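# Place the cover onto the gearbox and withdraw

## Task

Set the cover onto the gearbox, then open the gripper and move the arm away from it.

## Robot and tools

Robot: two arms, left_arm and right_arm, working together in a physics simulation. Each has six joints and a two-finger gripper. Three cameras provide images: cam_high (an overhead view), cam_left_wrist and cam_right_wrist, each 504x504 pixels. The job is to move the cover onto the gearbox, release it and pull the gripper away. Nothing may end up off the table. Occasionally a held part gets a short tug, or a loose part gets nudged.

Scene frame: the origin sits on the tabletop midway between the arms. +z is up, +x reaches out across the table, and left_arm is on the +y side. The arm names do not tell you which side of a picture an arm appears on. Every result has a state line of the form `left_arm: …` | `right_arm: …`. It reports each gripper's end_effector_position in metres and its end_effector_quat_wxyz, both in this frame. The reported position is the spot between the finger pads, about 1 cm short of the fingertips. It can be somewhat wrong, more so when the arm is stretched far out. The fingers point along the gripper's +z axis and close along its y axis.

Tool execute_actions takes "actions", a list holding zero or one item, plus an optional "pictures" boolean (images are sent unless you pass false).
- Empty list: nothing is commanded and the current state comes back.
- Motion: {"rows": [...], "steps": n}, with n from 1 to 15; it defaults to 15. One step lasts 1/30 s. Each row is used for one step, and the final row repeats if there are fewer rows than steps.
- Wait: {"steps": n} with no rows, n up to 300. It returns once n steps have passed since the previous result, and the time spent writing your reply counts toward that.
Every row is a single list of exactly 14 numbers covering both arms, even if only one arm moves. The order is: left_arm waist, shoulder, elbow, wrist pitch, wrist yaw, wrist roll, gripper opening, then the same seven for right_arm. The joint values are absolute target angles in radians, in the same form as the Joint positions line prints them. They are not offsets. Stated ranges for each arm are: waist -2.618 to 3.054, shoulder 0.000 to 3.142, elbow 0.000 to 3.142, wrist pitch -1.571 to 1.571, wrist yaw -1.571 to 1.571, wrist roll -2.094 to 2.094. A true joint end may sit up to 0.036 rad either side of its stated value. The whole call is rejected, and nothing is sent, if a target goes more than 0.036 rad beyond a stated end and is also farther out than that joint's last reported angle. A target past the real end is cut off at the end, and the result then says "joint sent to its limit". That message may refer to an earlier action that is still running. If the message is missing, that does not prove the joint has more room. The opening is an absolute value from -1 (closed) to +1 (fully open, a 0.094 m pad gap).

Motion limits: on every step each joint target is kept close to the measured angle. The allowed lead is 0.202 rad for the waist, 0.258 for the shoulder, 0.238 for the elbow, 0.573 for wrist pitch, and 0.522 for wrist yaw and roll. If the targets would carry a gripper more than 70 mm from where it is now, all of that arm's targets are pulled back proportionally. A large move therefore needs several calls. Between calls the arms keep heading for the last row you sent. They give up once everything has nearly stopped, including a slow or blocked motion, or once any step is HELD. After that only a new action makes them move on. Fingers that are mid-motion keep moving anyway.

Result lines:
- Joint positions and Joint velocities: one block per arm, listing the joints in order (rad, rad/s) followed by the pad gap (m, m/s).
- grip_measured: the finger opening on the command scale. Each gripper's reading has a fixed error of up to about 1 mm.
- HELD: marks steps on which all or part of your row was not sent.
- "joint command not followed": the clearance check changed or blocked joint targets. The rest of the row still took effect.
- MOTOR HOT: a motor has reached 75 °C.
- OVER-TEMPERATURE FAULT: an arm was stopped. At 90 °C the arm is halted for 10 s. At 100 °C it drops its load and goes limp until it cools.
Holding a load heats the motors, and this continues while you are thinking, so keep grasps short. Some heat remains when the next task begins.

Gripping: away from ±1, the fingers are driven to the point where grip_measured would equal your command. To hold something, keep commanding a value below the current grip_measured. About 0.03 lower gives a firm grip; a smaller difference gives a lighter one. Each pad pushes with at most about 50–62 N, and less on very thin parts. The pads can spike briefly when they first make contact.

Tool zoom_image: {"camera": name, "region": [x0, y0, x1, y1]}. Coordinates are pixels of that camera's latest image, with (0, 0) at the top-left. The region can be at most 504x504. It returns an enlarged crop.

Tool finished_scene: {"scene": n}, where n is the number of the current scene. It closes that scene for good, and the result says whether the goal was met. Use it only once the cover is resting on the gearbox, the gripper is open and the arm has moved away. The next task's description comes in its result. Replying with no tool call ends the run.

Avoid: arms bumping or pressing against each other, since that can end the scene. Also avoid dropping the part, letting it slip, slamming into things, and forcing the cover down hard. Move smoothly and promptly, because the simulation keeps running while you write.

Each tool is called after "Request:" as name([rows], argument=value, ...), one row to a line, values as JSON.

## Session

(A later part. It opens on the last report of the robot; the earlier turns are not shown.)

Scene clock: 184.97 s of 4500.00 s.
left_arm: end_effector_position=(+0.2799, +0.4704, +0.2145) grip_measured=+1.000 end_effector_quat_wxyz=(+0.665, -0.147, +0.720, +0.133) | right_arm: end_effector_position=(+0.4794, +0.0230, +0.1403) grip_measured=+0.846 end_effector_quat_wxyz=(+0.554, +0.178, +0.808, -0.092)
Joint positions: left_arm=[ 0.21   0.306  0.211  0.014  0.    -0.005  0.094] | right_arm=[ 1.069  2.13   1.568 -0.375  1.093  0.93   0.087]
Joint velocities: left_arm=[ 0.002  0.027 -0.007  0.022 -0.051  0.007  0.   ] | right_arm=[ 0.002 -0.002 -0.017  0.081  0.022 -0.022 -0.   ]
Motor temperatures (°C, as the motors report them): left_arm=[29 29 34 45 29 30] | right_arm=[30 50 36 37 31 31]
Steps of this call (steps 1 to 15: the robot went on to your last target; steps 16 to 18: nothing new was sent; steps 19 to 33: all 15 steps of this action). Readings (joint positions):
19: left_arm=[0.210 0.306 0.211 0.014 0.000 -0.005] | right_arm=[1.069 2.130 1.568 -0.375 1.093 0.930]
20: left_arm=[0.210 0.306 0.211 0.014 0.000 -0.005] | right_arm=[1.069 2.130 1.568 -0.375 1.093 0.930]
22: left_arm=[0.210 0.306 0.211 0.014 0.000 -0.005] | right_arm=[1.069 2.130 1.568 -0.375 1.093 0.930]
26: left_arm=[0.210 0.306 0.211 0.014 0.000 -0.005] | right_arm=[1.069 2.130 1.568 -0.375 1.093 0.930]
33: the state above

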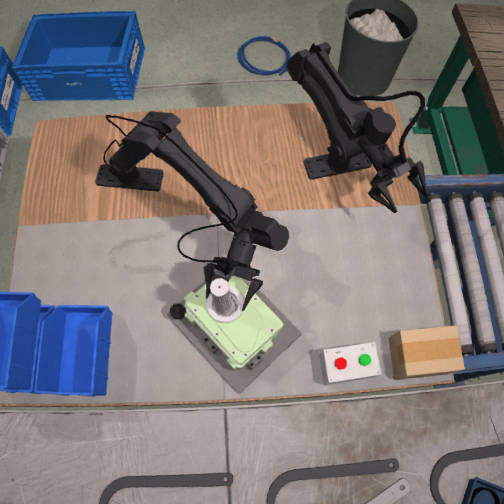

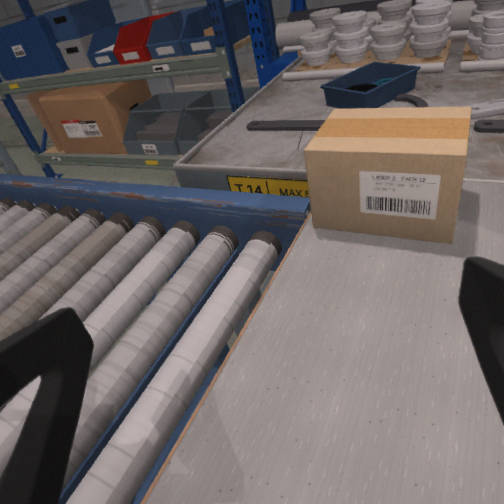

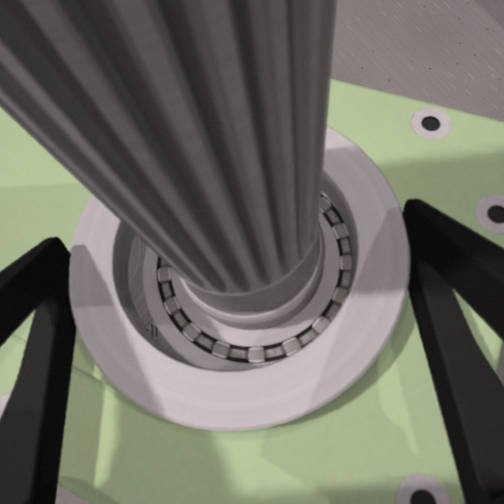

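Request:
execute_actions([
  {"rows":[[0.2,0.3,0.2,0,0,0,1,1.075,2.055,1.563,-0.265,1.21,0.94,0.8]],"steps":15},
])

Scene clock: 185.93 s of 4500.00 s.
left_arm: end_effector_position=(+0.2799, +0.4704, +0.2145) grip_measured=+1.000 end_effector_quat_wxyz=(+0.665, -0.147, +0.720, +0.133) | right_arm: end_effector_position=(+0.4789, +0.0221, +0.1362) grip_measured=+0.846 end_effector_quat_wxyz=(+0.555, +0.180, +0.807, -0.090)
Joint positions: left_arm=[ 0.21   0.306  0.211  0.014  0.    -0.005  0.094] | right_arm=[ 1.069  2.13   1.548 -0.347  1.095  0.93   0.087]
Joint velocities: left_arm=[ 0.002 -0.017 -0.002  0.022 -0.007 -0.022  0.   ] | right_arm=[ 0.002 -0.002  0.012 -0.066 -0.022  0.022  0.   ]
Motor temperatures (°C, as the motors report them): left_arm=[29 29 34 45 29 30] | right_arm=[30 50 36 37 31 31]
Steps of this call (steps 1 to 14: the robot went on to your last target; steps 15 to 29: all 15 steps of this action). Readings (joint positions):
15: left_arm=[0.210 0.306 0.211 0.014 0.000 -0.005] | right_arm=[1.069 2.130 1.564 -0.371 1.093 0.929]
16: left_arm=[0.210 0.306 0.211 0.014 0.000 -0.005] | right_arm=[1.069 2.130 1.559 -0.364 1.094 0.929]
18: left_arm=[0.210 0.306 0.211 0.014 0.000 -0.005] | right_arm=[1.069 2.130 1.551 -0.354 1.093 0.929]
22: left_arm=[0.210 0.306 0.211 0.014 0.000 -0.005] | right_arm=[1.069 2.130 1.548 -0.347 1.094 0.930]
29: the state above

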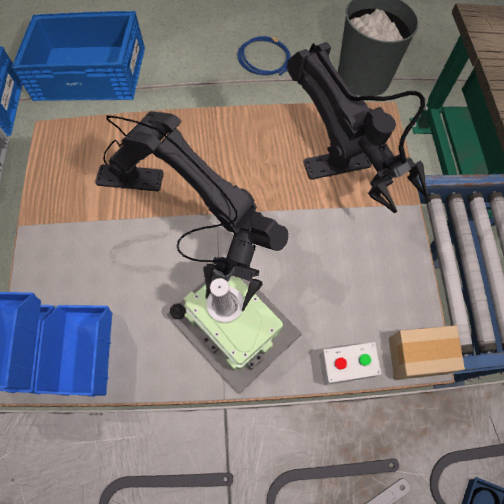

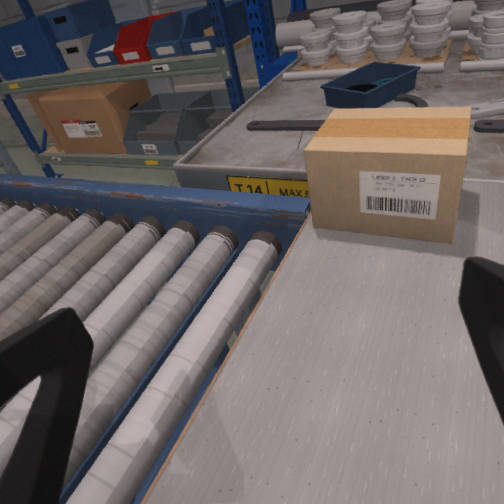

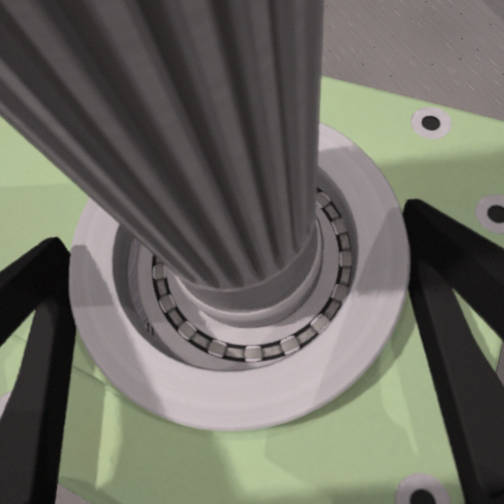

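Request:
execute_actions([
  {"rows":[[0.2,0.3,0.2,0,0,0,1,1.065,2.045,1.545,-0.25,1.21,0.94,0.8]],"steps":15},
])

Scene clock: 187.50 s of 4500.00 s.
left_arm: end_effector_position=(+0.2799, +0.4704, +0.2145) grip_measured=+1.000 end_effector_quat_wxyz=(+0.665, -0.147, +0.720, +0.133) | right_arm: end_effector_position=(+0.4789, +0.0211, +0.1343) grip_measured=+0.846 end_effector_quat_wxyz=(+0.557, +0.182, +0.806, -0.088)
Joint positions: left_arm=[ 0.21   0.306  0.211  0.014  0.    -0.005  0.094] | right_arm=[ 1.068  2.128  1.534 -0.327  1.096  0.928  0.087]
Joint velocities: left_arm=[-0.002 -0.017 -0.012 -0.066 -0.022  0.022  0.   ] | right_arm=[-0.002 -0.012 -0.007 -0.066 -0.051 -0.051  0.   ]
Motor temperatures (°C, as the motors report them): left_arm=[29 29 34 45 29 30] | right_arm=[30 50 36 37 31 31]
Steps of this call (steps 1 to 15: the robot went on to your last target; steps 16 to 32: nothing new was sent; steps 33 to 47: all 15 steps of this action). Readings (joint positions):
33: left_arm=[0.210 0.306 0.211 0.014 0.000 -0.005] | right_arm=[1.069 2.130 1.545 -0.343 1.095 0.930]
34: left_arm=[0.210 0.306 0.211 0.014 0.000 -0.005] | right_arm=[1.069 2.128 1.541 -0.337 1.095 0.930]
36: left_arm=[0.210 0.306 0.211 0.014 0.000 -0.005] | right_arm=[1.068 2.128 1.535 -0.330 1.095 0.930]
40: left_arm=[0.210 0.306 0.211 0.014 0.000 -0.005] | right_arm=[1.068 2.128 1.534 -0.327 1.096 0.928]
47: the state above

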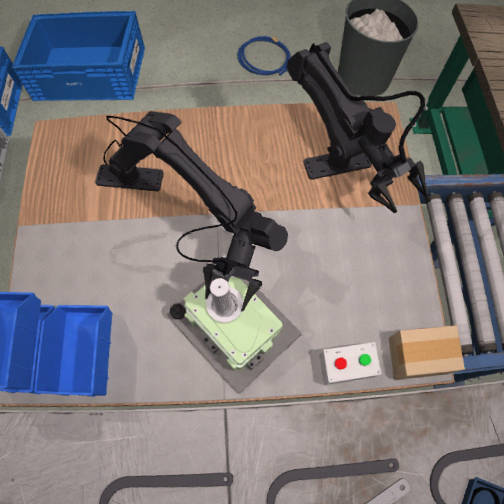

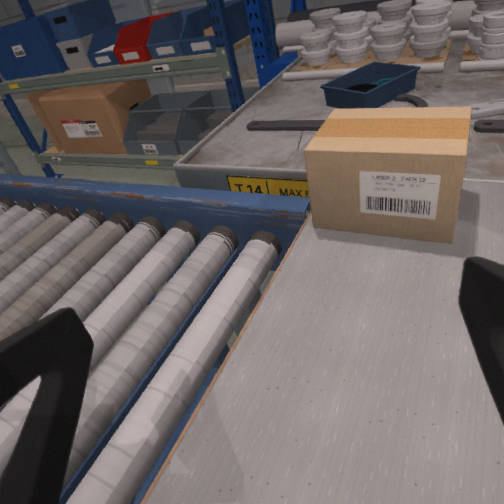

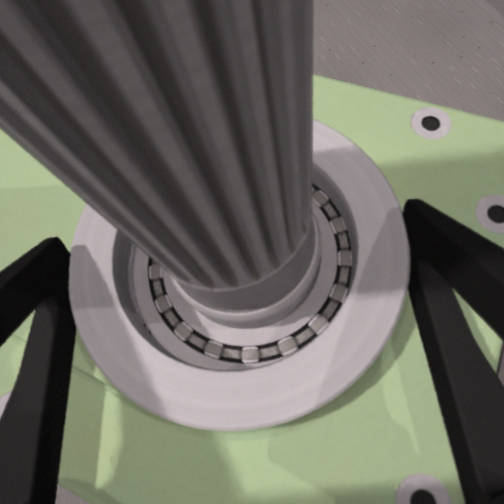

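Request:
execute_actions([
  {"rows":[[0.2,0.3,0.2,0,0,0,1,1.048,2.035,1.53,-0.235,1.21,0.94,0.8]],"steps":15},
])

Request:
zoom_image(camera="cam_high", region=[150,250,310,410])

Scene clock: 188.37 s of 4500.00 s.
left_arm: end_effector_position=(+0.2799, +0.4704, +0.2145) grip_measured=+1.000 end_effector_quat_wxyz=(+0.665, -0.147, +0.720, +0.133) | right_arm: end_effector_position=(+0.4802, +0.0136, +0.1336) grip_measured=+0.846 end_effector_quat_wxyz=(+0.556, +0.185, +0.805, -0.093)
Joint positions: left_arm=[ 0.21   0.306  0.211  0.014  0.    -0.005  0.094] | right_arm=[ 1.056  2.117  1.514 -0.318  1.094  0.923  0.087]
Joint velocities: left_arm=[ 0.002  0.017  0.002 -0.022  0.022  0.007  0.   ] | right_arm=[-0.022  0.002 -0.002 -0.007 -0.051  0.007 -0.001]
Motor temperatures (°C, as the motors report them): left_arm=[29 29 34 45 29 30] | right_arm=[30 50 36 37 31 31]
Steps of this call (steps 1 to 11: the robot went on to your last target; steps 12 to 26: all 15 steps of this action). Readings (joint positions):
12: left_arm=[0.210 0.306 0.211 0.014 0.000 -0.005] | right_arm=[1.067 2.127 1.531 -0.324 1.095 0.927]
13: left_arm=[0.210 0.306 0.211 0.014 0.000 -0.005] | right_arm=[1.066 2.124 1.527 -0.320 1.094 0.926]
15: left_arm=[0.210 0.306 0.211 0.014 0.000 -0.005] | right_arm=[1.063 2.119 1.521 -0.318 1.091 0.925]
19: left_arm=[0.210 0.306 0.211 0.014 0.000 -0.005] | right_arm=[1.057 2.117 1.514 -0.318 1.094 0.924]
26: the state above

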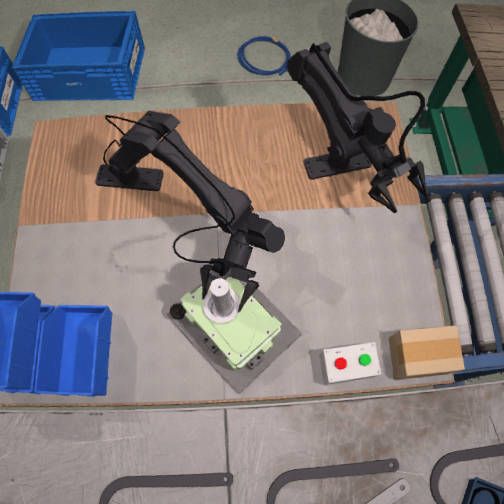

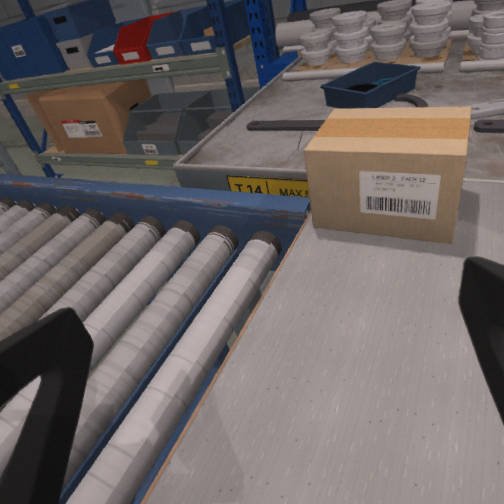

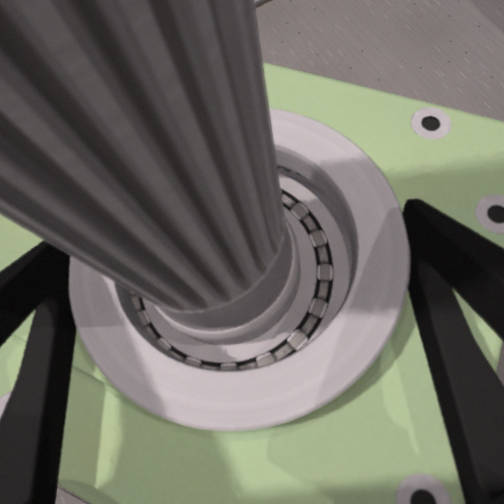

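Region (150, 250, 310, 410) of cam_high's 504x504 image, scaled by 3.150, with more detail than that image has.

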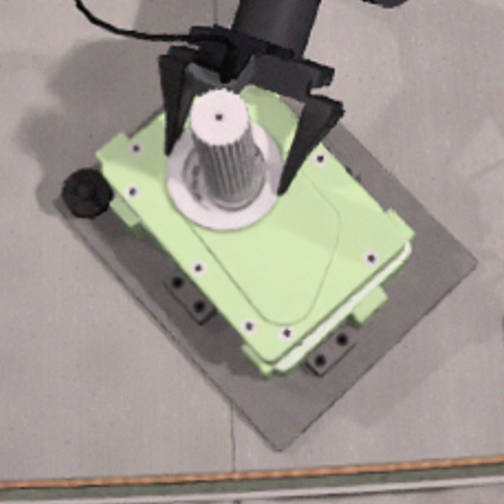

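Request:
execute_actions([
  {"rows":[[0.2,0.3,0.2,0,0,0,1,1.077,2.045,1.53,-0.235,1.21,0.94,0.8]],"steps":15},
])

Scene clock: 189.33 s of 4500.00 s.
left_arm: end_effector_position=(+0.2799, +0.4704, +0.2145) grip_measured=+1.000 end_effector_quat_wxyz=(+0.665, -0.147, +0.720, +0.133) | right_arm: end_effector_position=(+0.4785, +0.0152, +0.1340) grip_measured=+0.846 end_effector_quat_wxyz=(+0.557, +0.182, +0.805, -0.093)
Joint positions: left_arm=[ 0.21   0.306  0.211  0.014  0.    -0.005  0.094] | right_arm=[ 1.062  2.117  1.514 -0.32   1.099  0.923  0.087]
Joint velocities: left_arm=[-0.017 -0.002 -0.002 -0.037  0.007  0.022  0.   ] | right_arm=[ 0.012 -0.012 -0.012 -0.051 -0.051  0.022  0.   ]
Motor temperatures (°C, as the motors report them): left_arm=[29 29 34 45 29 30] | right_arm=[30 51 36 37 32 31]
Steps of this call (steps 1 to 14: the robot went on to your last target; steps 15 to 29: all 15 steps of this action). Readings (joint positions):
15: left_arm=[0.210 0.306 0.211 0.014 0.000 -0.005] | right_arm=[1.057 2.117 1.514 -0.318 1.095 0.923]
16: left_arm=[0.210 0.306 0.211 0.014 0.000 -0.005] | right_arm=[1.058 2.117 1.514 -0.319 1.096 0.923]
18: left_arm=[0.210 0.306 0.211 0.014 0.000 -0.005] | right_arm=[1.060 2.117 1.514 -0.320 1.097 0.923]
22: left_arm=[0.210 0.306 0.211 0.014 0.000 -0.005] | right_arm=[1.062 2.117 1.514 -0.320 1.099 0.923]
29: the state above

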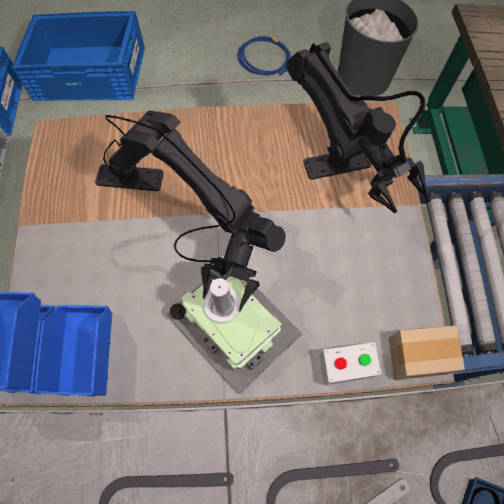

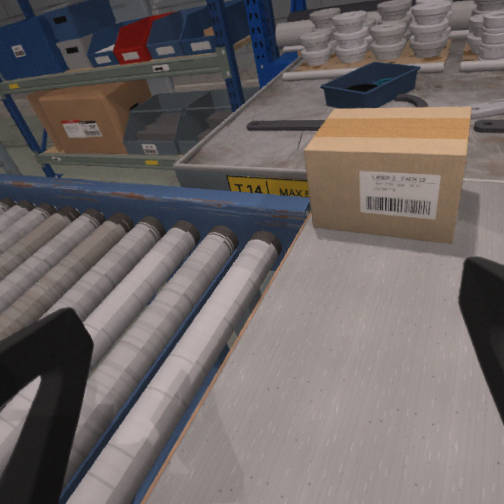

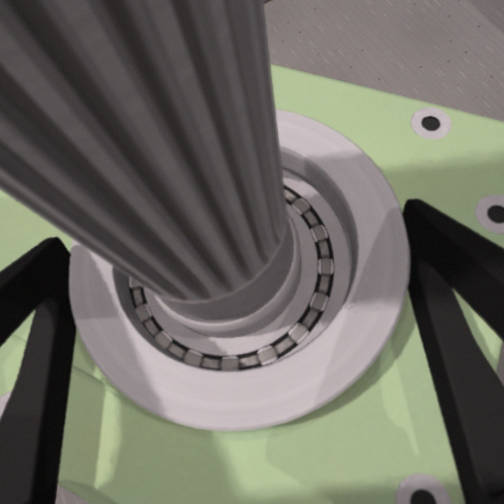

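Request:
execute_actions([
  {"rows":[[0.2,0.3,0.2,0,0,0,1,1.077,2.06,1.603,-0.235,1.21,0.94,0.8]],"steps":15},
])

Scene clock: 190.57 s of 4500.00 s.
left_arm: end_effector_position=(+0.2799, +0.4704, +0.2145) grip_measured=+1.000 end_effector_quat_wxyz=(+0.665, -0.147, +0.720, +0.133) | right_arm: end_effector_position=(+0.4792, +0.0171, +0.1357) grip_measured=+0.846 end_effector_quat_wxyz=(+0.556, +0.182, +0.806, -0.091)
Joint positions: left_arm=[ 0.21   0.306  0.211  0.014  0.    -0.005  0.094] | right_arm=[ 1.062  2.118  1.526 -0.329  1.094  0.923  0.087]
Joint velocities: left_arm=[-0.012 -0.022 -0.017  0.022  0.007 -0.007  0.   ] | right_arm=[ 0.012 -0.007  0.007 -0.066 -0.037  0.037 -0.   ]
Motor temperatures (°C, as the motors report them): left_arm=[29 29 34 45 29 30] | right_arm=[30 51 36 37 32 31]
Steps of this call (steps 1 to 15: the robot went on to your last target; steps 16 to 22: nothing new was sent; steps 23 to 37: all 15 steps of this action). Readings (joint positions):
23: left_arm=[0.210 0.306 0.211 0.014 0.000 -0.005] | right_arm=[1.062 2.117 1.516 -0.322 1.099 0.923]
24: left_arm=[0.210 0.306 0.211 0.014 0.000 -0.005] | right_arm=[1.062 2.118 1.519 -0.325 1.098 0.923]
26: left_arm=[0.210 0.306 0.211 0.014 0.000 -0.005] | right_arm=[1.062 2.118 1.523 -0.328 1.096 0.923]
30: left_arm=[0.210 0.306 0.211 0.014 0.000 -0.005] | right_arm=[1.062 2.118 1.526 -0.329 1.094 0.923]
37: the state above

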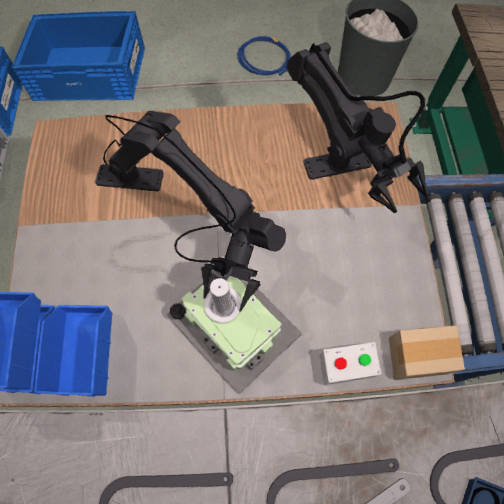

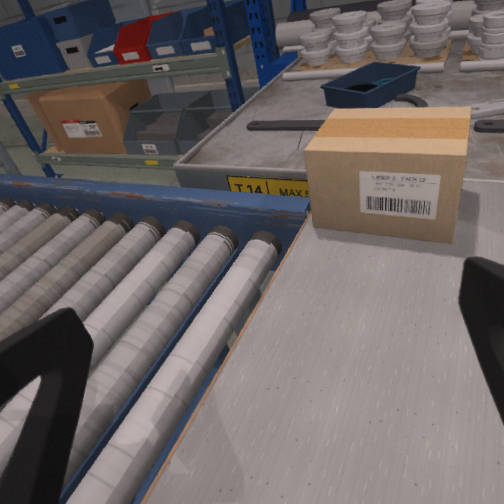

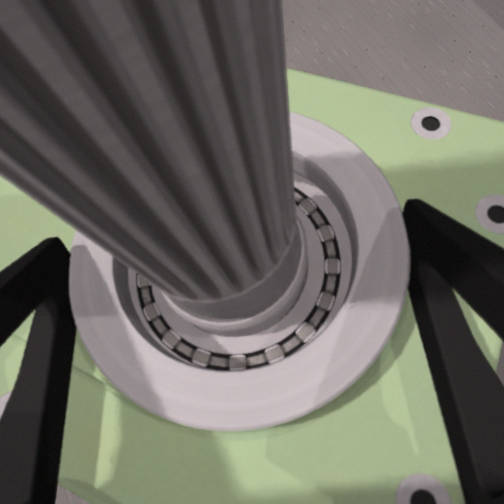

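Nearly centred; lower with q2.

Request:
execute_actions([
  {"rows":[[0.2,0.3,0.2,0,0,0,1,1.07,2.075,1.57,-0.225,1.21,0.94,0.8]],"steps":15},
])

Scene clock: 191.43 s of 4500.00 s.
left_arm: end_effector_position=(+0.2799, +0.4704, +0.2145) grip_measured=+1.000 end_effector_quat_wxyz=(+0.665, -0.147, +0.720, +0.133) | right_arm: end_effector_position=(+0.4793, +0.0172, +0.1341) grip_measured=+0.846 end_effector_quat_wxyz=(+0.556, +0.180, +0.806, -0.093)
Joint positions: left_arm=[ 0.21   0.306  0.211  0.014  0.    -0.005  0.094] | right_arm=[ 1.062  2.123  1.526 -0.327  1.096  0.921  0.087]
Joint velocities: left_arm=[ 0.017  0.007 -0.002 -0.007  0.022 -0.022  0.   ] | right_arm=[-0.002  0.007  0.007  0.007  0.007 -0.007  0.001]
Motor temperatures (°C, as the motors report them): left_arm=[29 29 34 45 29 30] | right_arm=[30 51 36 37 32 31]
Steps of this call (steps 1 to 11: the robot went on to your last target; steps 12 to 26: all 15 steps of this action). Readings (joint positions):
12: left_arm=[0.210 0.306 0.211 0.014 0.000 -0.005] | right_arm=[1.062 2.119 1.526 -0.329 1.094 0.923]
13: left_arm=[0.210 0.306 0.211 0.014 0.000 -0.005] | right_arm=[1.062 2.120 1.526 -0.329 1.094 0.923]
15: left_arm=[0.210 0.306 0.211 0.014 0.000 -0.005] | right_arm=[1.062 2.123 1.526 -0.327 1.096 0.922]
19: left_arm=[0.210 0.306 0.211 0.014 0.000 -0.005] | right_arm=[1.062 2.123 1.526 -0.327 1.096 0.921]
26: the state above

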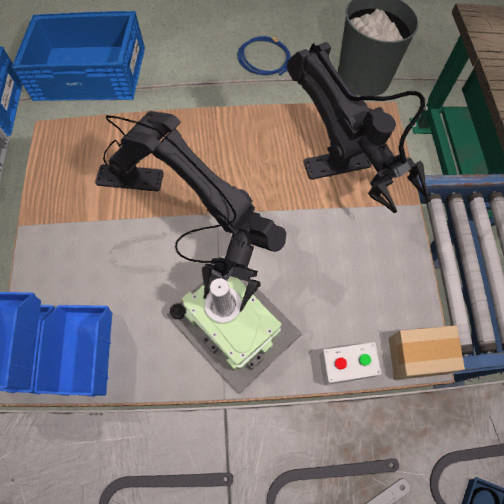

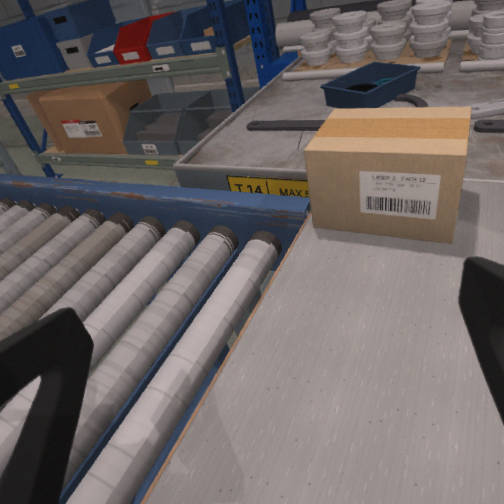

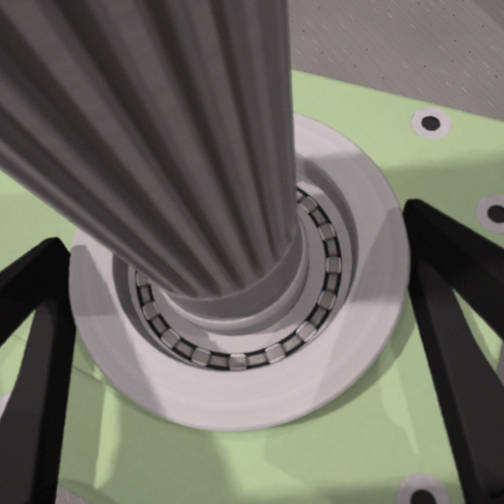

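Request:
execute_actions([
  {"rows":[[0.2,0.3,0.2,0,0,0,1,1.066,2.11,1.56,-0.225,1.2,0.94,0.8]],"steps":15},
])

Request:
zoom_image(camera="cam_high", region=[150,250,310,410])

Scene clock: 192.37 s of 4500.00 s.
left_arm: end_effector_position=(+0.2799, +0.4704, +0.2145) grip_measured=+1.000 end_effector_quat_wxyz=(+0.665, -0.147, +0.720, +0.133) | right_arm: end_effector_position=(+0.4795, +0.0174, +0.1319) grip_measured=+0.846 end_effector_quat_wxyz=(+0.563, +0.180, +0.800, -0.102)
Joint positions: left_arm=[ 0.21   0.306  0.211  0.014  0.    -0.005  0.094] | right_arm=[ 1.066  2.138  1.526 -0.311  1.122  0.915  0.087]
Joint velocities: left_arm=[-0.007  0.002  0.002 -0.007  0.007  0.022  0.   ] | right_arm=[ 0.007 -0.017 -0.012  0.022 -0.007  0.007 -0.001]
Motor temperatures (°C, as the motors report them): left_arm=[29 29 34 45 29 30] | right_arm=[30 50 36 37 32 31]
Steps of this call (steps 1 to 13: the robot went on to your last target; steps 14 to 28: all 15 steps of this action). Readings (joint positions):
14: left_arm=[0.210 0.306 0.211 0.014 0.000 -0.005] | right_arm=[1.062 2.126 1.526 -0.327 1.097 0.921]
15: left_arm=[0.210 0.306 0.211 0.014 0.000 -0.005] | right_arm=[1.063 2.128 1.526 -0.323 1.102 0.920]
17: left_arm=[0.210 0.306 0.211 0.014 0.000 -0.005] | right_arm=[1.065 2.134 1.526 -0.318 1.113 0.918]
21: left_arm=[0.210 0.306 0.211 0.014 0.000 -0.005] | right_arm=[1.066 2.138 1.526 -0.312 1.122 0.915]
28: the state above

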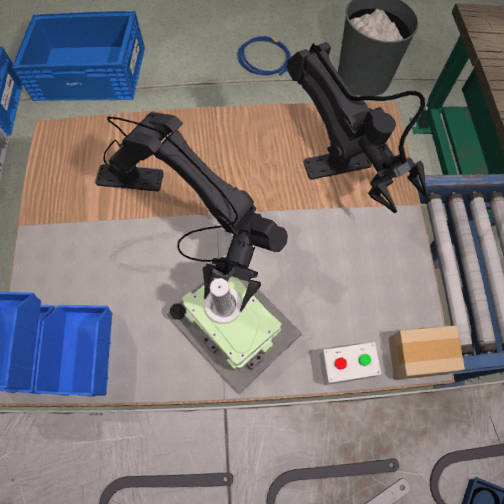

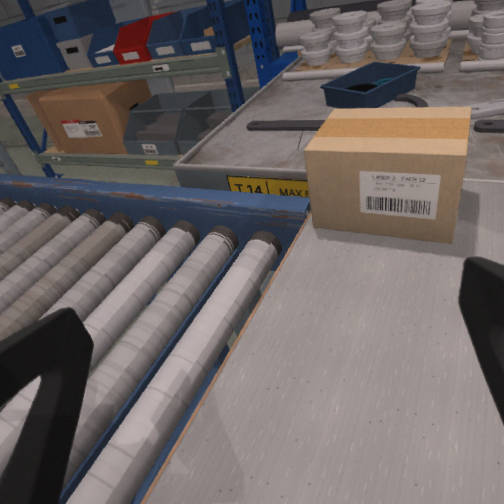

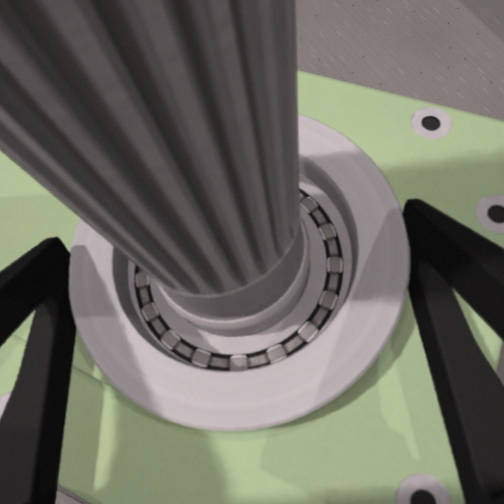

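Region (150, 250, 310, 410) of cam_high's 504x504 image, scaled by 3.150, with more detail than that image has.

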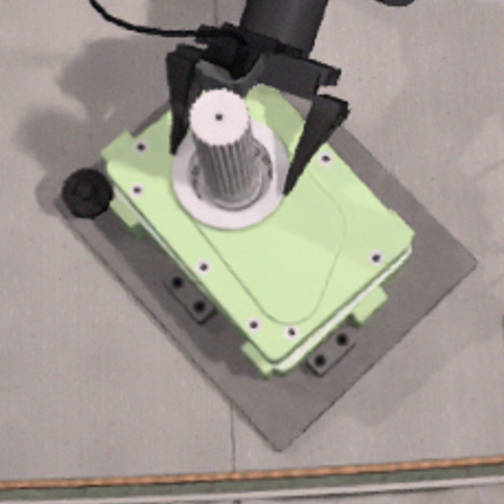

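Request:
execute_actions([
  {"rows":[[0.2,0.3,0.2,0,0,0,1,1.066,2.15,1.53,-0.3,1.13,0.93,0.8]],"steps":15},
])

Scene clock: 193.43 s of 4500.00 s.
left_arm: end_effector_position=(+0.2799, +0.4704, +0.2145) grip_measured=+1.000 end_effector_quat_wxyz=(+0.665, -0.147, +0.720, +0.133) | right_arm: end_effector_position=(+0.4791, +0.0175, +0.1298) grip_measured=+0.846 end_effector_quat_wxyz=(+0.562, +0.177, +0.801, -0.104)
Joint positions: left_arm=[ 0.21   0.306  0.211  0.014  0.    -0.005  0.094] | right_arm=[ 1.067  2.142  1.526 -0.314  1.123  0.914  0.087]
Joint velocities: left_arm=[-0.012 -0.007  0.007 -0.007 -0.081 -0.037  0.   ] | right_arm=[ 0.012  0.007 -0.017 -0.037  0.007 -0.066  0.002]
Motor temperatures (°C, as the motors report them): left_arm=[29 29 34 45 29 30] | right_arm=[30 50 36 37 32 31]
Steps of this call (steps 1 to 15: the robot went on to your last target; steps 16 to 17: nothing new was sent; steps 18 to 32: all 15 steps of this action). Readings (joint positions):
18: left_arm=[0.210 0.306 0.211 0.014 0.000 -0.005] | right_arm=[1.066 2.140 1.526 -0.315 1.120 0.914]
19: left_arm=[0.210 0.306 0.211 0.014 0.000 -0.005] | right_arm=[1.067 2.142 1.526 -0.314 1.122 0.914]
21: left_arm=[0.210 0.306 0.211 0.014 0.000 -0.005] | right_arm=[1.067 2.142 1.526 -0.314 1.123 0.914]
25: left_arm=[0.210 0.306 0.211 0.014 0.000 -0.005] | right_arm=[1.067 2.142 1.526 -0.314 1.123 0.914]
32: the state above

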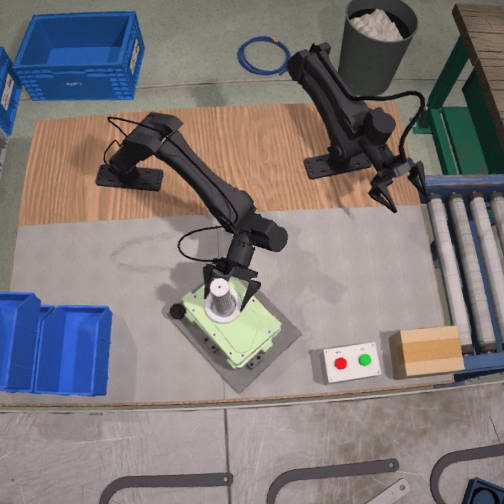

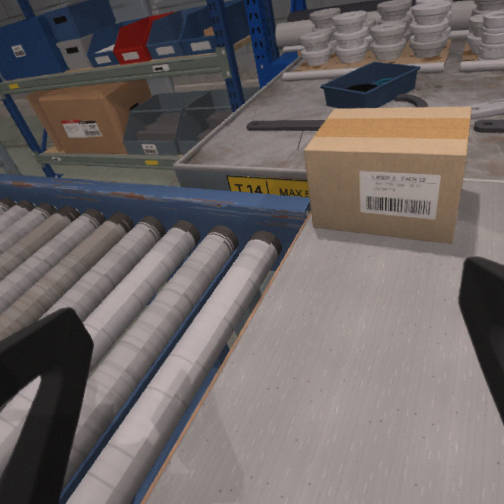

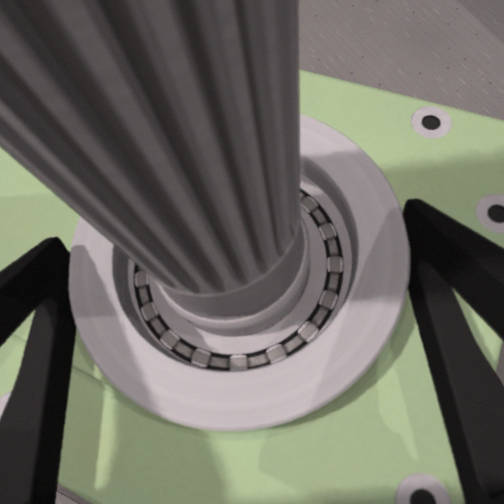

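Request:
zoom_image(camera="cam_high", region=[215,310,295,390])

Request:
zoom_image(camera="cam_high", region=[165,280,245,360])

Region (215, 310, 295, 390) of cam_high's 504x504 image, scaled by 6.300, with more detail than that image has.

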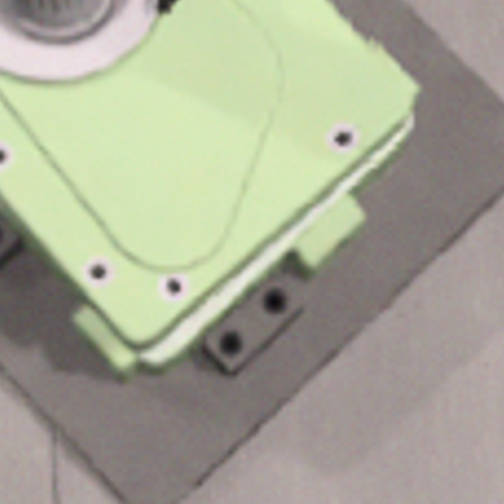

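Region (165, 280, 245, 360) of cam_high's 504x504 image, scaled by 6.300, with more detail than that image has.

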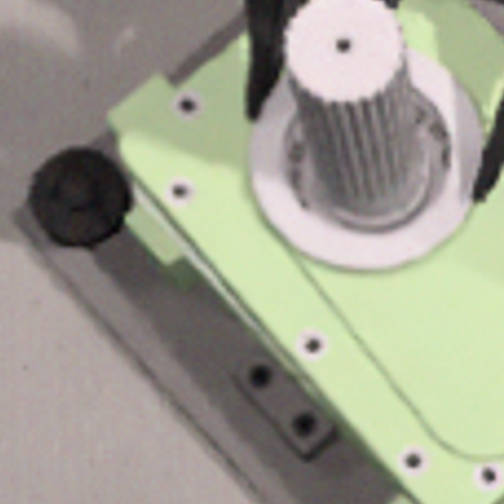

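Request:
execute_actions([
  {"rows":[[0.2,0.3,0.2,0,0,0,1,1.058,2.03,1.515,-0.23,1.15,0.92,0.8]],"steps":15},
])

Request:
zoom_image(camera="cam_high", region=[170,280,290,400])

Scene clock: 196.03 s of 4500.00 s.
left_arm: end_effector_position=(+0.2799, +0.4704, +0.2145) grip_measured=+1.000 end_effector_quat_wxyz=(+0.665, -0.147, +0.720, +0.133) | right_arm: end_effector_position=(+0.4796, +0.0155, +0.1338) grip_measured=+0.846 end_effector_quat_wxyz=(+0.552, +0.178, +0.810, -0.087)
Joint positions: left_arm=[ 0.21   0.306  0.211  0.014  0.    -0.005  0.094] | right_arm=[ 1.056  2.107  1.505 -0.306  1.076  0.907  0.087]
Joint velocities: left_arm=[-0.002  0.002  0.007  0.007 -0.007 -0.022  0.   ] | right_arm=[-0.002 -0.017  0.012 -0.051 -0.066  0.007  0.   ]
Motor temperatures (°C, as the motors report them): left_arm=[29 29 34 45 29 30] | right_arm=[30 49 36 37 31 31]
Steps of this call (steps 1 to 15: the robot went on to your last target; steps 16 to 63: nothing new was sent; steps 64 to 78: all 15 steps of this action). Readings (joint positions):
64: left_arm=[0.210 0.306 0.211 0.014 0.000 -0.005] | right_arm=[1.067 2.135 1.523 -0.309 1.121 0.912]
65: left_arm=[0.210 0.306 0.211 0.014 0.000 -0.005] | right_arm=[1.065 2.127 1.516 -0.308 1.109 0.909]
67: left_arm=[0.210 0.306 0.211 0.014 0.000 -0.005] | right_arm=[1.060 2.114 1.508 -0.306 1.089 0.908]
71: left_arm=[0.210 0.306 0.211 0.014 0.000 -0.005] | right_arm=[1.056 2.107 1.505 -0.306 1.076 0.908]
78: the state above

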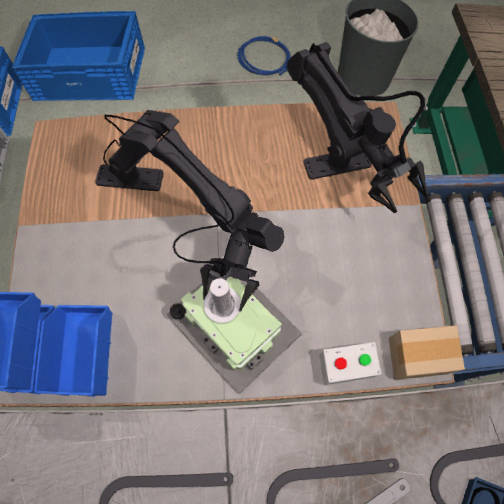

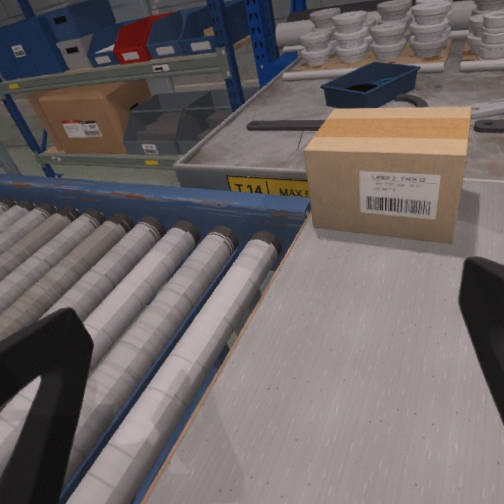

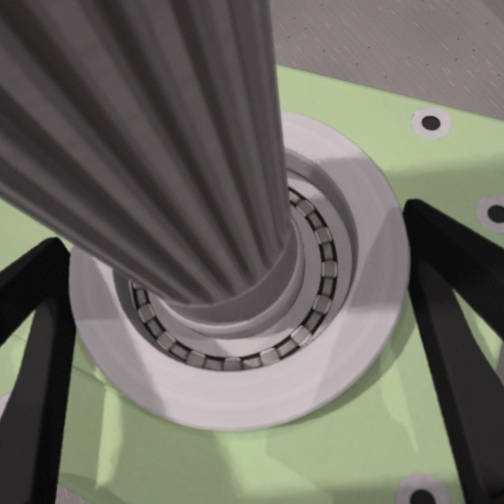

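Region (170, 280, 290, 400) of cam_high's 504x504 image, scaled by 4.200, with more detail than that image has.

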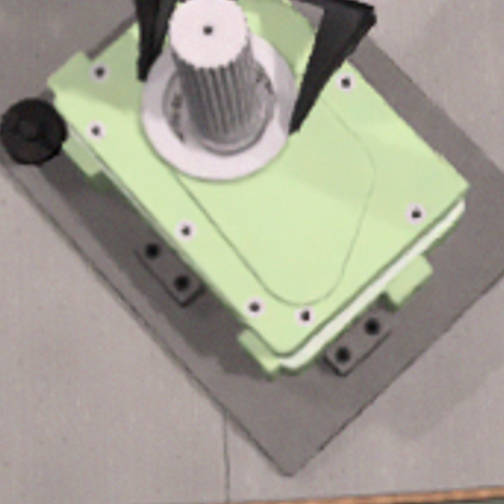

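Request:
execute_actions([
  {"rows":[[0.2,0.3,0.2,0,0,0,1,1.075,2.03,1.53,-0.2,1.2,0.87,0.8]],"steps":15},
])

Request:
zoom_image(camera="cam_high", region=[170,280,290,400])

Scene clock: 203.40 s of 4500.00 s.
left_arm: end_effector_position=(+0.2799, +0.4704, +0.2145) grip_measured=+1.000 end_effector_quat_wxyz=(+0.665, -0.147, +0.720, +0.133) | right_arm: end_effector_position=(+0.4802, +0.0154, +0.1356) grip_measured=+0.846 end_effector_quat_wxyz=(+0.555, +0.167, +0.809, -0.096)
Joint positions: left_arm=[ 0.21   0.306  0.211  0.014  0.    -0.005  0.094] | right_arm=[ 1.057  2.107  1.505 -0.298  1.084  0.873  0.087]
Joint velocities: left_arm=[ 0.007 -0.002 -0.007  0.081 -0.051  0.022  0.   ] | right_arm=[ 0.012 -0.002 -0.007  0.007 -0.11  -0.037  0.   ]
Motor temperatures (°C, as the motors report them): left_arm=[29 29 34 45 29 30] | right_arm=[30 51 36 37 31 31]
Steps of this call (steps 1 to 15: the robot went on to your last target; steps 16 to 90: nothing new was sent; then 3.87 s passed at rest; steps 91 to 105: all 15 steps of this action). Readings (joint positions):
91: left_arm=[0.210 0.306 0.211 0.014 0.000 -0.005] | right_arm=[1.056 2.107 1.505 -0.304 1.079 0.901]
92: left_arm=[0.210 0.306 0.211 0.014 0.000 -0.005] | right_arm=[1.057 2.107 1.505 -0.302 1.080 0.894]
94: left_arm=[0.210 0.306 0.211 0.014 0.000 -0.005] | right_arm=[1.057 2.107 1.505 -0.300 1.082 0.885]
98: left_arm=[0.210 0.306 0.211 0.014 0.000 -0.005] | right_arm=[1.057 2.107 1.505 -0.298 1.084 0.874]
105: the state above

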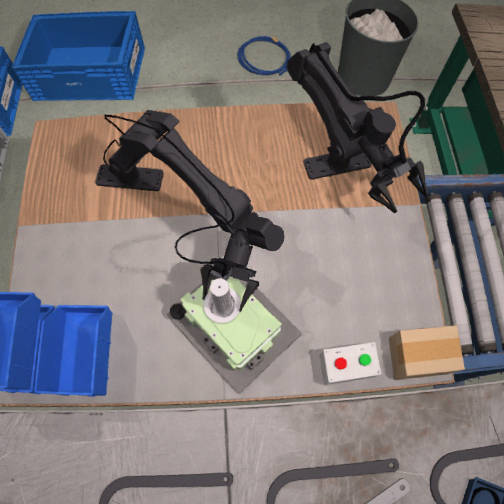

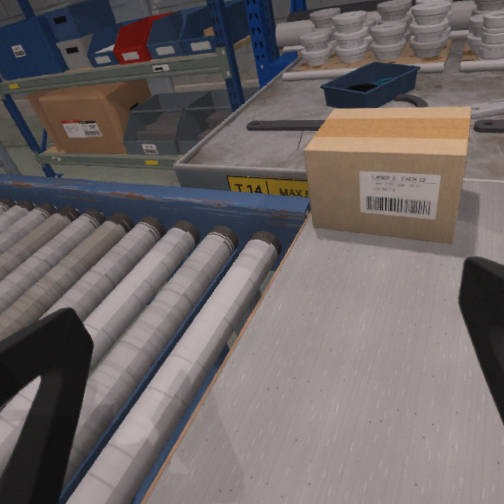

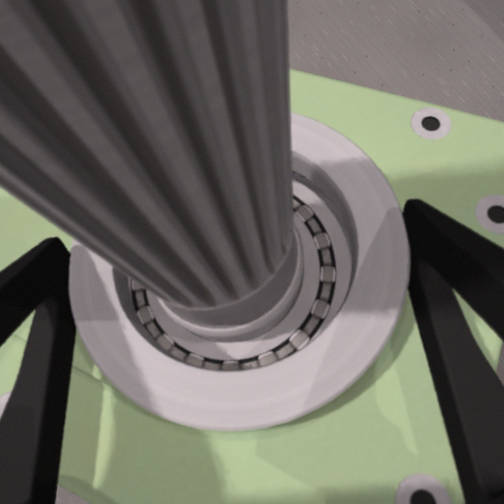

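Region (170, 280, 290, 400) of cam_high's 504x504 image, scaled by 4.200, with more detail than that image has.

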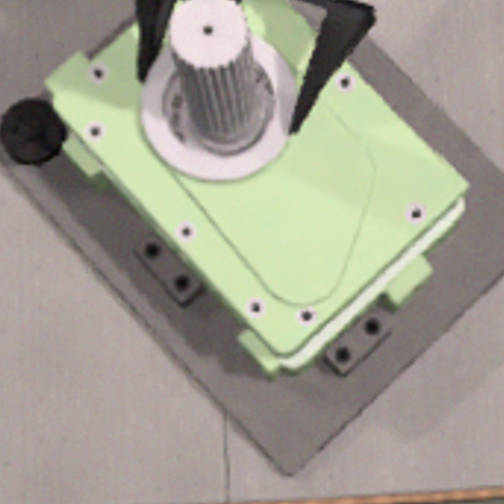

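Request:
execute_actions([
  {"rows":[[0.2,0.3,0.2,0,0,0,1,1.088,2.04,1.54,-0.2,1.2,0.87,0.8]],"steps":15},
])

Request:
zoom_image(camera="cam_high", region=[170,280,290,400])

Scene clock: 204.60 s of 4500.00 s.
left_arm: end_effector_position=(+0.2799, +0.4704, +0.2145) grip_measured=+1.000 end_effector_quat_wxyz=(+0.665, -0.147, +0.720, +0.133) | right_arm: end_effector_position=(+0.4798, +0.0160, +0.1359) grip_measured=+0.846 end_effector_quat_wxyz=(+0.555, +0.167, +0.809, -0.096)
Joint positions: left_arm=[ 0.21   0.306  0.211  0.014  0.    -0.005  0.094] | right_arm=[ 1.058  2.107  1.505 -0.296  1.086  0.872  0.087]
Joint velocities: left_arm=[-0.007 -0.012  0.012 -0.007 -0.037 -0.022  0.   ] | right_arm=[-0.012 -0.007  0.022 -0.066 -0.007  0.037  0.001]
Motor temperatures (°C, as the motors report them): left_arm=[29 29 34 45 29 30] | right_arm=[30 51 36 37 31 31]
Steps of this call (steps 1 to 15: the robot went on to your last target; steps 16 to 21: nothing new was sent; steps 22 to 36: all 15 steps of this action). Readings (joint positions):
22: left_arm=[0.210 0.306 0.211 0.014 0.000 -0.005] | right_arm=[1.058 2.107 1.505 -0.297 1.085 0.873]
23: left_arm=[0.210 0.306 0.211 0.014 0.000 -0.005] | right_arm=[1.058 2.107 1.505 -0.297 1.086 0.873]
25: left_arm=[0.210 0.306 0.211 0.014 0.000 -0.005] | right_arm=[1.058 2.107 1.505 -0.296 1.086 0.872]
29: left_arm=[0.210 0.306 0.211 0.014 0.000 -0.005] | right_arm=[1.058 2.107 1.505 -0.296 1.086 0.872]
36: the state above

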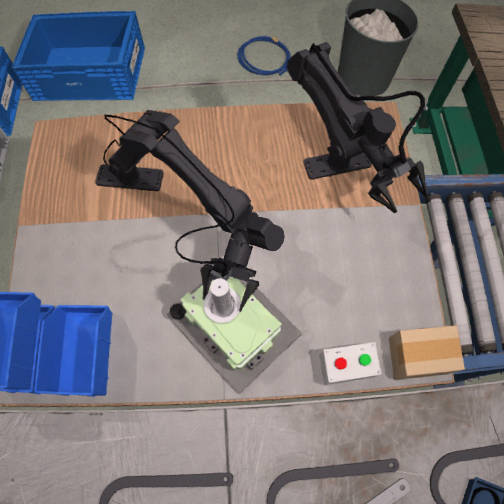

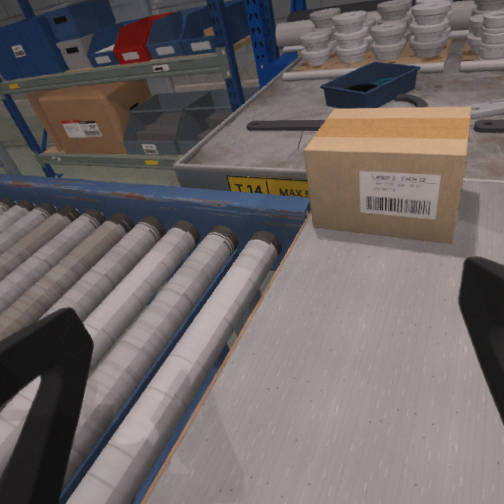

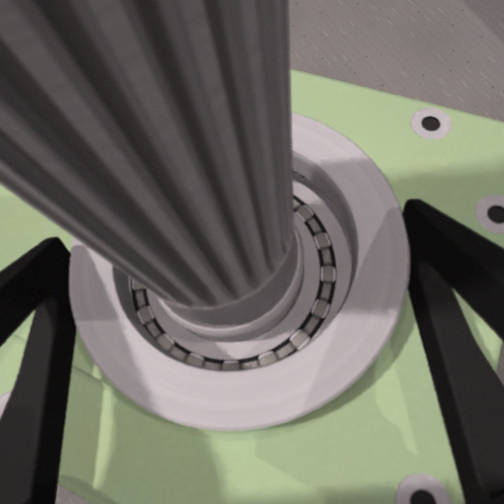

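Region (170, 280, 290, 400) of cam_high's 504x504 image, scaled by 4.200, with more detail than that image has.

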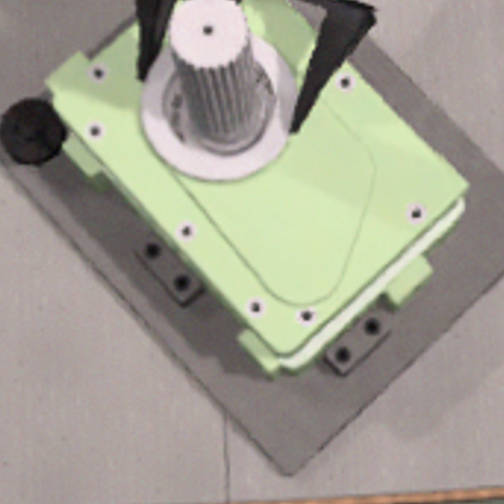

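Request:
execute_actions([
  {"rows":[[0.2,0.3,0.2,0,0,0,1,1.078,2.035,1.6,-0.2,1.19,0.87,0.8]],"steps":15},
])

Request:
zoom_image(camera="cam_high", region=[170,280,290,400])

Scene clock: 205.70 s of 4500.00 s.
left_arm: end_effector_position=(+0.2799, +0.4704, +0.2145) grip_measured=+1.000 end_effector_quat_wxyz=(+0.665, -0.147, +0.720, +0.133) | right_arm: end_effector_position=(+0.4798, +0.0161, +0.1358) grip_measured=+0.846 end_effector_quat_wxyz=(+0.555, +0.167, +0.809, -0.095)
Joint positions: left_arm=[ 0.21   0.306  0.211  0.014  0.    -0.005  0.094] | right_arm=[ 1.058  2.107  1.505 -0.296  1.085  0.872  0.087]
Joint velocities: left_arm=[-0.002 -0.007  0.002 -0.051  0.022 -0.051  0.   ] | right_arm=[ 0.007  0.002 -0.012 -0.022 -0.037  0.051 -0.   ]
Motor temperatures (°C, as the motors report them): left_arm=[29 29 34 45 29 30] | right_arm=[30 51 36 37 31 31]
Steps of this call (steps 1 to 15: the robot went on to your last target; steps 16 to 18: nothing new was sent; steps 19 to 33: all 15 steps of this action). Readings (joint positions):
19: left_arm=[0.210 0.306 0.211 0.014 0.000 -0.005] | right_arm=[1.058 2.107 1.505 -0.296 1.086 0.872]
20: left_arm=[0.210 0.306 0.211 0.014 0.000 -0.005] | right_arm=[1.058 2.107 1.505 -0.296 1.085 0.872]
22: left_arm=[0.210 0.306 0.211 0.014 0.000 -0.005] | right_arm=[1.058 2.107 1.505 -0.296 1.085 0.872]
26: left_arm=[0.210 0.306 0.211 0.014 0.000 -0.005] | right_arm=[1.058 2.107 1.505 -0.296 1.085 0.872]
33: the state above

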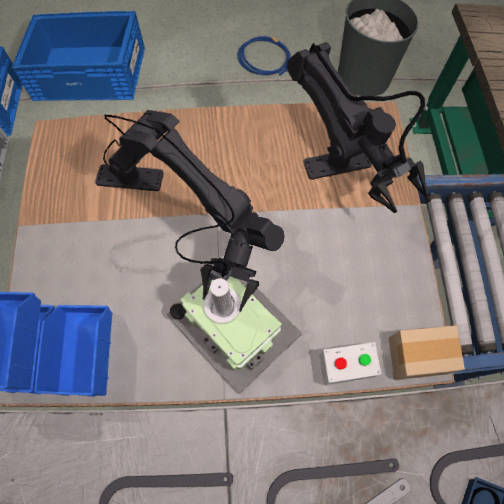

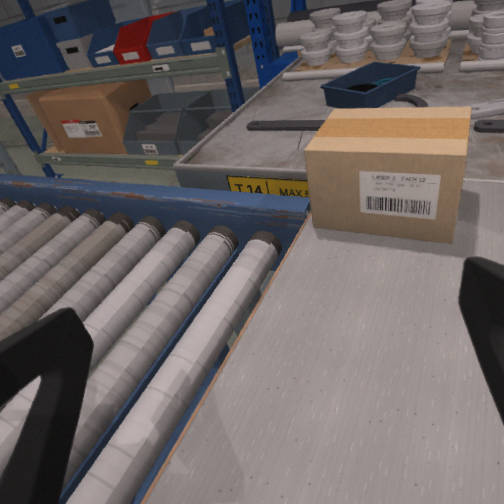

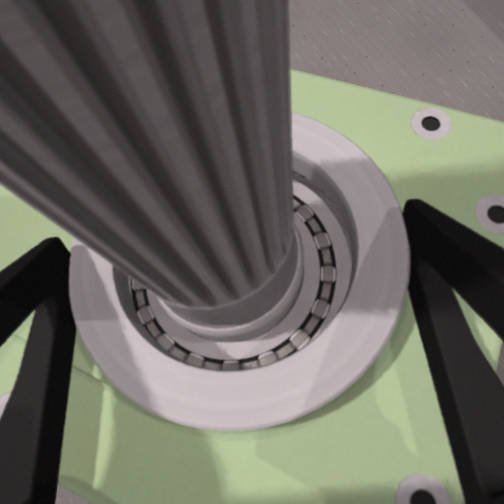

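Region (170, 280, 290, 400) of cam_high's 504x504 image, scaled by 4.200, with more detail than that image has.

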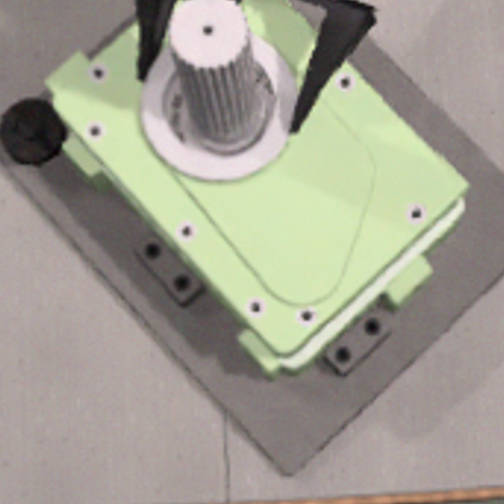

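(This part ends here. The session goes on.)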